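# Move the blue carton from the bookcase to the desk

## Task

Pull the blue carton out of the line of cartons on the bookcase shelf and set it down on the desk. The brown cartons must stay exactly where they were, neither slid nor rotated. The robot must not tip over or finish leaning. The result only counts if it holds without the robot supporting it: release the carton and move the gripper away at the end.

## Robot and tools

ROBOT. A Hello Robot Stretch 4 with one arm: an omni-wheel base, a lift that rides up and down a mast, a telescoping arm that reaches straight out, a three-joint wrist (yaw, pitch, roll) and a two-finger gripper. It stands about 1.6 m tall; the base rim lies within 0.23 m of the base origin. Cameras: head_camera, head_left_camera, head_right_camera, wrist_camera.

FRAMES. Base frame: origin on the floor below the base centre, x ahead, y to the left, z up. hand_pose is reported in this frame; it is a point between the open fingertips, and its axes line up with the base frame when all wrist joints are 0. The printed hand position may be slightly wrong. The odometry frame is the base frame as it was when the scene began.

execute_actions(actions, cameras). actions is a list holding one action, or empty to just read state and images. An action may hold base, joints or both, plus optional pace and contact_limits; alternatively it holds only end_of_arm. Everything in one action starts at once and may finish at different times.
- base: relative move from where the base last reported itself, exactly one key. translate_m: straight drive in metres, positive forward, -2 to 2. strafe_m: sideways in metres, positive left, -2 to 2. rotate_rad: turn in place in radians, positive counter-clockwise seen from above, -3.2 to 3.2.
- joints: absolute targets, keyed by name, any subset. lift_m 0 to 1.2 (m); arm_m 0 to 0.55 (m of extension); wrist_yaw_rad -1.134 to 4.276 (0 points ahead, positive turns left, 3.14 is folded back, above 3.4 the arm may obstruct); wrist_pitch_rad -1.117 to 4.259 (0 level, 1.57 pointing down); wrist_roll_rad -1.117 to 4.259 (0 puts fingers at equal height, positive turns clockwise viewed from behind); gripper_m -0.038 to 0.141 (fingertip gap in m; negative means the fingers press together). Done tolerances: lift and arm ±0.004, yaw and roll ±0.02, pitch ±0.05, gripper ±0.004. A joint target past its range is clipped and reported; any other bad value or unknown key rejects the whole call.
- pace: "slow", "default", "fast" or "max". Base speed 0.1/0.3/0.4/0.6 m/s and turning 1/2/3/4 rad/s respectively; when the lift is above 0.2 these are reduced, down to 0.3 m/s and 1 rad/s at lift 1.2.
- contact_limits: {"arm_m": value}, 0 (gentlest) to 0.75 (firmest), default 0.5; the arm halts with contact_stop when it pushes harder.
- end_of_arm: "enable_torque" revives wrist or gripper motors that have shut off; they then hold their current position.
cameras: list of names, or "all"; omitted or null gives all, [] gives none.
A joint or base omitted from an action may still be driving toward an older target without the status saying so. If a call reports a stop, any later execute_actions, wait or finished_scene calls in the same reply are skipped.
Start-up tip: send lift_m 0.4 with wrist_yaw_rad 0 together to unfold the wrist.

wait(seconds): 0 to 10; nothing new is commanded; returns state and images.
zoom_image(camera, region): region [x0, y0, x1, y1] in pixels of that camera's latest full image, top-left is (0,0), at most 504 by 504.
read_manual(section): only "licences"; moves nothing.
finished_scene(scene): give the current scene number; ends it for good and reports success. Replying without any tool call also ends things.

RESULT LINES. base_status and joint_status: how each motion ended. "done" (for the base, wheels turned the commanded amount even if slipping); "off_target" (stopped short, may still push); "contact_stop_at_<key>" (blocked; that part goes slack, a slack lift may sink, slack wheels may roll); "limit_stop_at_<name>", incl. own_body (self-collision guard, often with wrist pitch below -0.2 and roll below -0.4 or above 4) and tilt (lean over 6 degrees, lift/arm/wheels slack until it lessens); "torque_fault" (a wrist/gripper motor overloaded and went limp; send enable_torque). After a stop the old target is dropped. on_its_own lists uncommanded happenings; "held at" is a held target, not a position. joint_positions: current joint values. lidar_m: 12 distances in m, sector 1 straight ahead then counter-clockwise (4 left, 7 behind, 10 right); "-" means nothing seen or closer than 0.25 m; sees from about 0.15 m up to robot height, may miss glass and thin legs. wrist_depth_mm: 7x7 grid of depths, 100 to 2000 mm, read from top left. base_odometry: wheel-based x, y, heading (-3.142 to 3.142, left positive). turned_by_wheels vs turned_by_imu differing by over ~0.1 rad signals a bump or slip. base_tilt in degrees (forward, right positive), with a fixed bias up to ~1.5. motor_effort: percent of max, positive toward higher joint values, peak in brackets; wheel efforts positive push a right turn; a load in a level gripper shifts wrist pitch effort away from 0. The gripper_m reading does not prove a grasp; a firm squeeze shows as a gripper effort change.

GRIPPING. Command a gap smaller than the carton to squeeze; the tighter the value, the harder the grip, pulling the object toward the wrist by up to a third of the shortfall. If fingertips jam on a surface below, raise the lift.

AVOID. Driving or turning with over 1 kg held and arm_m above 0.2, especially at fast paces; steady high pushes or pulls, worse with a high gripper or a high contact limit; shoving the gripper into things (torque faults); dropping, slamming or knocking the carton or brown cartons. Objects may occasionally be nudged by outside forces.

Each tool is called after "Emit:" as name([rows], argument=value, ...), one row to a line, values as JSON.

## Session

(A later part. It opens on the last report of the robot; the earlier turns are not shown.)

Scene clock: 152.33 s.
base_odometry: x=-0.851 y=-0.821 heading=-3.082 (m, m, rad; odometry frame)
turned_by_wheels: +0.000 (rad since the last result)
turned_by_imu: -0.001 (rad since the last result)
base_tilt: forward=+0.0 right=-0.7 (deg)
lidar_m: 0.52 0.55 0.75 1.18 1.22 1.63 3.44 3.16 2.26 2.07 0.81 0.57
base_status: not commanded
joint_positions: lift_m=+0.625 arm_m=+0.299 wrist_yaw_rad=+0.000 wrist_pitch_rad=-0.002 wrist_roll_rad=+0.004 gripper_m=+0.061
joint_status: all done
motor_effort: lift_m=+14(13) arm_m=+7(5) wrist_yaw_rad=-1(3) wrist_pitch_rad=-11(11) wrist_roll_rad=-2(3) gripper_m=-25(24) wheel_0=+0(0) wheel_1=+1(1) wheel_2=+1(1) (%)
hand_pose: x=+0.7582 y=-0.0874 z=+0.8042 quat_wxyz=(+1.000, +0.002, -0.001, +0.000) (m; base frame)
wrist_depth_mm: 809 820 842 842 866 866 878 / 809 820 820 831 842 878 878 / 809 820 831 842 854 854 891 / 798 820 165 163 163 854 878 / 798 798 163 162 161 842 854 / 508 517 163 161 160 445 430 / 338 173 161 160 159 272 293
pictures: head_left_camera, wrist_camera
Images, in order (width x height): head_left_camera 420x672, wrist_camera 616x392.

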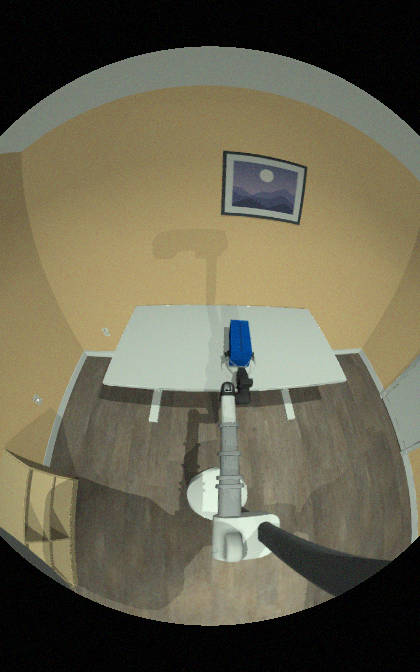

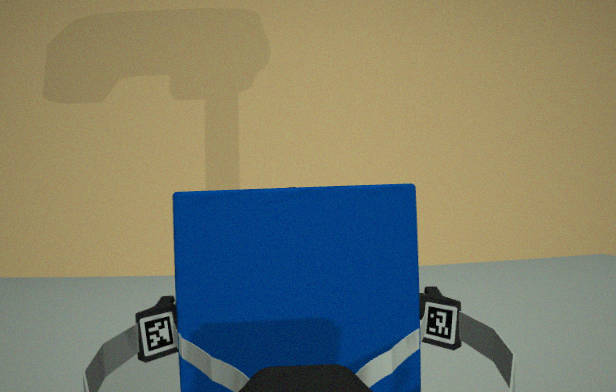

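Emit:
execute_actions([
  {"joints":{"lift_m":0.602},"pace":"slow"},
], cameras=["wrist_camera"])

Scene clock: 158.07 s.
base_odometry: x=-0.851 y=-0.821 heading=-3.082 (m, m, rad; odometry frame)
turned_by_wheels: +0.000 (rad since the last result)
turned_by_imu: -0.001 (rad since the last result)
base_tilt: forward=+0.0 right=-0.8 (deg)
lidar_m: 0.55 0.57 0.77 1.17 1.23 1.65 3.42 3.16 2.27 2.11 0.80 0.57
base_status: not commanded
joint_positions: lift_m=+0.602 arm_m=+0.299 wrist_yaw_rad=+0.000 wrist_pitch_rad=-0.002 wrist_roll_rad=+0.004 gripper_m=+0.061
joint_status: all done
motor_effort: lift_m=+15(15) arm_m=+7(7) wrist_yaw_rad=-1(1) wrist_pitch_rad=-12(11) wrist_roll_rad=-3(2) gripper_m=-24(24) wheel_0=+0(0) wheel_1=+1(1) wheel_2=+1(1) (%)
hand_pose: x=+0.7582 y=-0.0874 z=+0.7812 quat_wxyz=(+1.000, +0.002, -0.001, +0.000) (m; base frame)
wrist_depth_mm: 809 820 842 842 878 866 878 / 809 831 820 831 831 866 866 / 788 820 820 842 854 878 878 / 798 809 164 163 163 854 878 / 798 809 163 162 161 798 750 / 421 421 163 161 160 370 364 / 278 173 161 160 159 228 251
pictures: wrist_camera
Images, in order (width x height): wrist_camera 616x392.

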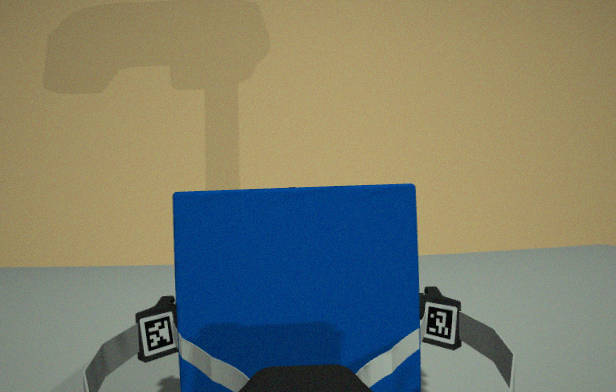

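Emit:
execute_actions([
  {"joints":{"lift_m":0.592},"pace":"slow"},
], cameras=["wrist_camera"])

Scene clock: 163.80 s.
base_odometry: x=-0.851 y=-0.821 heading=-3.082 (m, m, rad; odometry frame)
turned_by_wheels: +0.000 (rad since the last result)
turned_by_imu: -0.001 (rad since the last result)
base_tilt: forward=+0.0 right=-0.8 (deg)
lidar_m: 0.55 0.57 0.77 1.17 1.23 1.65 3.41 3.16 2.25 2.09 0.81 0.57
base_status: not commanded
joint_positions: lift_m=+0.593 arm_m=+0.299 wrist_yaw_rad=+0.000 wrist_pitch_rad=-0.011 wrist_roll_rad=+0.004 gripper_m=+0.061
joint_status: all done
motor_effort: lift_m=+11(15) arm_m=+7(7) wrist_yaw_rad=-1(1) wrist_pitch_rad=+12(13) wrist_roll_rad=-2(2) gripper_m=-22(25) wheel_0=+0(0) wheel_1=+1(1) wheel_2=+1(1) (%)
hand_pose: x=+0.7582 y=-0.0874 z=+0.7738 quat_wxyz=(+1.000, +0.002, -0.005, +0.000) (m; base frame)
wrist_depth_mm: 809 831 842 854 854 878 891 / 809 820 842 842 854 854 878 / 809 809 820 831 854 878 866 / 809 809 164 163 163 854 854 / 798 798 163 162 161 831 788 / 418 421 163 161 160 364 355 / 272 174 161 160 158 220 244
pictures: wrist_camera
Images, in order (width x height): wrist_camera 616x392.

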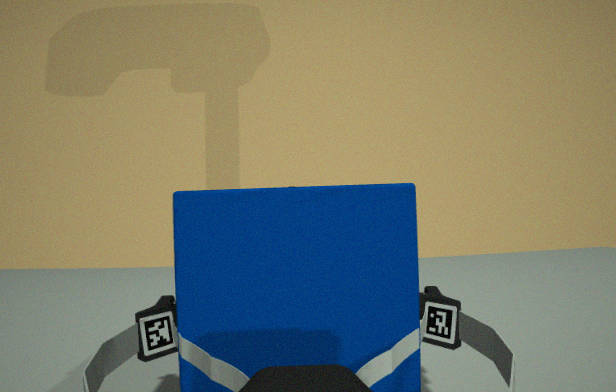

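Touching. Release and retreat.

Emit:
execute_actions([
  {"joints":{"lift_m":0.598,"gripper_m":0.135},"pace":"slow"},
], cameras=[])

Emit:
execute_actions([
  {"joints":{"arm_m":0.1}},
], cameras=[])

Emit:
execute_actions([
  {"base":{"translate_m":-0.3},"joints":{"arm_m":0},"pace":"fast"},
], cameras=["head_camera","head_left_camera"])

Scene clock: 172.57 s.
base_odometry: x=-0.851 y=-0.821 heading=-3.082 (m, m, rad; odometry frame)
turned_by_wheels: +0.000 (rad since the last result)
turned_by_imu: -0.002 (rad since the last result)
base_tilt: forward=+0.0 right=-0.8 (deg)
lidar_m: 0.53 0.56 0.78 1.18 1.22 1.63 3.43 3.16 2.26 2.08 0.81 0.58
base_status: not commanded
joint_positions: lift_m=+0.598 arm_m=+0.299 wrist_yaw_rad=+0.000 wrist_pitch_rad=-0.004 wrist_roll_rad=+0.004 gripper_m=+0.135
joint_status: all done
motor_effort: lift_m=+22(23) arm_m=+6(7) wrist_yaw_rad=+0(5) wrist_pitch_rad=-6(13) wrist_roll_rad=-1(2) gripper_m=+0(26) wheel_0=+0(0) wheel_1=+1(1) wheel_2=+1(1) (%)
hand_pose: x=+0.7583 y=-0.0874 z=+0.7770 quat_wxyz=(+1.000, +0.002, -0.002, +0.000) (m; base frame)
wrist_depth_mm: 820 809 831 842 878 878 891 / 798 820 820 842 854 854 866 / 820 809 809 842 842 866 878 / 798 809 809 195 842 842 878 / 788 820 191 195 197 778 732 / 410 330 189 193 195 322 351 / 271 244 189 152 195 233 242
pictures: none
No camera images: the call's "cameras" was empty. Leave "cameras" out to get every camera's image.

Scene clock: 174.27 s.
base_odometry: x=-0.851 y=-0.821 heading=-3.082 (m, m, rad; odometry frame)
turned_by_wheels: +0.000 (rad since the last result)
turned_by_imu: -0.001 (rad since the last result)
base_tilt: forward=-0.1 right=-0.8 (deg)
lidar_m: 0.54 0.56 0.76 1.18 1.22 1.62 3.43 3.19 2.25 2.07 0.79 0.63
base_status: not commanded
joint_positions: lift_m=+0.598 arm_m=+0.101 wrist_yaw_rad=+0.000 wrist_pitch_rad=-0.004 wrist_roll_rad=+0.004 gripper_m=+0.135
joint_status: all done
motor_effort: lift_m=+22(22) arm_m=-7(7) wrist_yaw_rad=+0(1) wrist_pitch_rad=-7(6) wrist_roll_rad=-2(2) gripper_m=-1(1) wheel_0=+0(0) wheel_1=+1(1) wheel_2=+0(1) (%)
hand_pose: x=+0.5606 y=-0.0874 z=+0.7769 quat_wxyz=(+1.000, +0.002, -0.002, +0.000) (m; base frame)
wrist_depth_mm: 1025 1042 1042 1078 1042 1078 1098 / 1008 1008 1025 1042 1078 1098 1078 / 1008 1025 1042 1042 1060 1060 1078 / 991 1025 1008 1042 1042 1060 1078 / 976 991 976 392 878 788 741 / 415 332 389 387 351 325 355 / 273 248 258 152 250 235 239
pictures: none
No camera images: the call's "cameras" was empty. Leave "cameras" out to get every camera's image.

Scene clock: 176.37 s.
base_odometry: x=-0.551 y=-0.803 heading=-3.082 (m, m, rad; odometry frame)
turned_by_wheels: +0.000 (rad since the last result)
turned_by_imu: +0.000 (rad since the last result)
base_tilt: forward=+0.0 right=-0.8 (deg)
lidar_m: 0.82 0.89 1.64 1.13 1.19 2.16 2.81 3.16 2.26 2.12 2.18 0.90
base_status: done
joint_positions: lift_m=+0.598 arm_m=+0.002 wrist_yaw_rad=+0.000 wrist_pitch_rad=-0.004 wrist_roll_rad=+0.004 gripper_m=+0.135
joint_status: all done
motor_effort: lift_m=+21(22) arm_m=-6(8) wrist_yaw_rad=+0(2) wrist_pitch_rad=-7(7) wrist_roll_rad=-3(2) gripper_m=+0(1) wheel_0=+2(7) wheel_1=+0(6) wheel_2=-1(11) (%)
hand_pose: x=+0.4613 y=-0.0875 z=+0.7770 quat_wxyz=(+1.000, +0.002, -0.002, +0.000) (m; base frame)
wrist_depth_mm: 1397 1499 1430 1464 1464 1499 1537 / 1397 1430 1464 1430 1464 1499 1537 / 1397 1430 1430 1464 1499 1537 1499 / 1366 1430 1430 1464 1464 1499 1499 / 1098 1060 1025 788 878 809 960 / 946 609 1430 1464 1430 976 1499 / 1160 1336 1430 152 1430 1008 1464
pictures: head_camera, head_left_camera
Images, in order (width x height): head_camera 420x560, head_left_camera 420x672.

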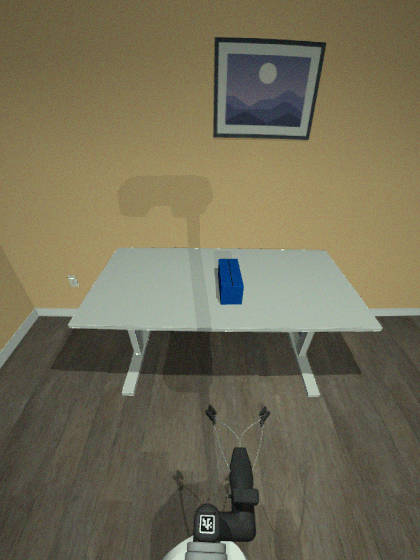

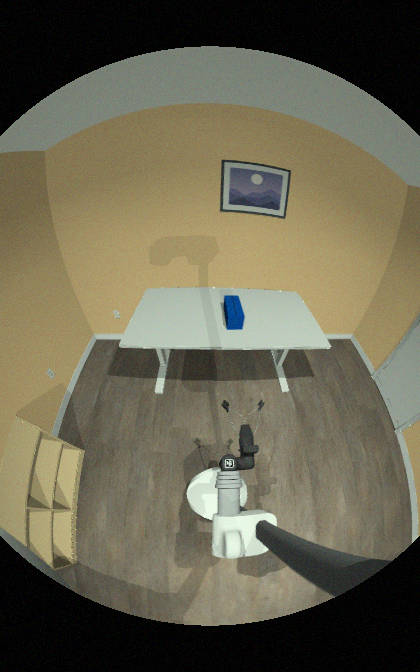

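Emit:
finished_scene(scene=1)

The scene is finished: the task was done.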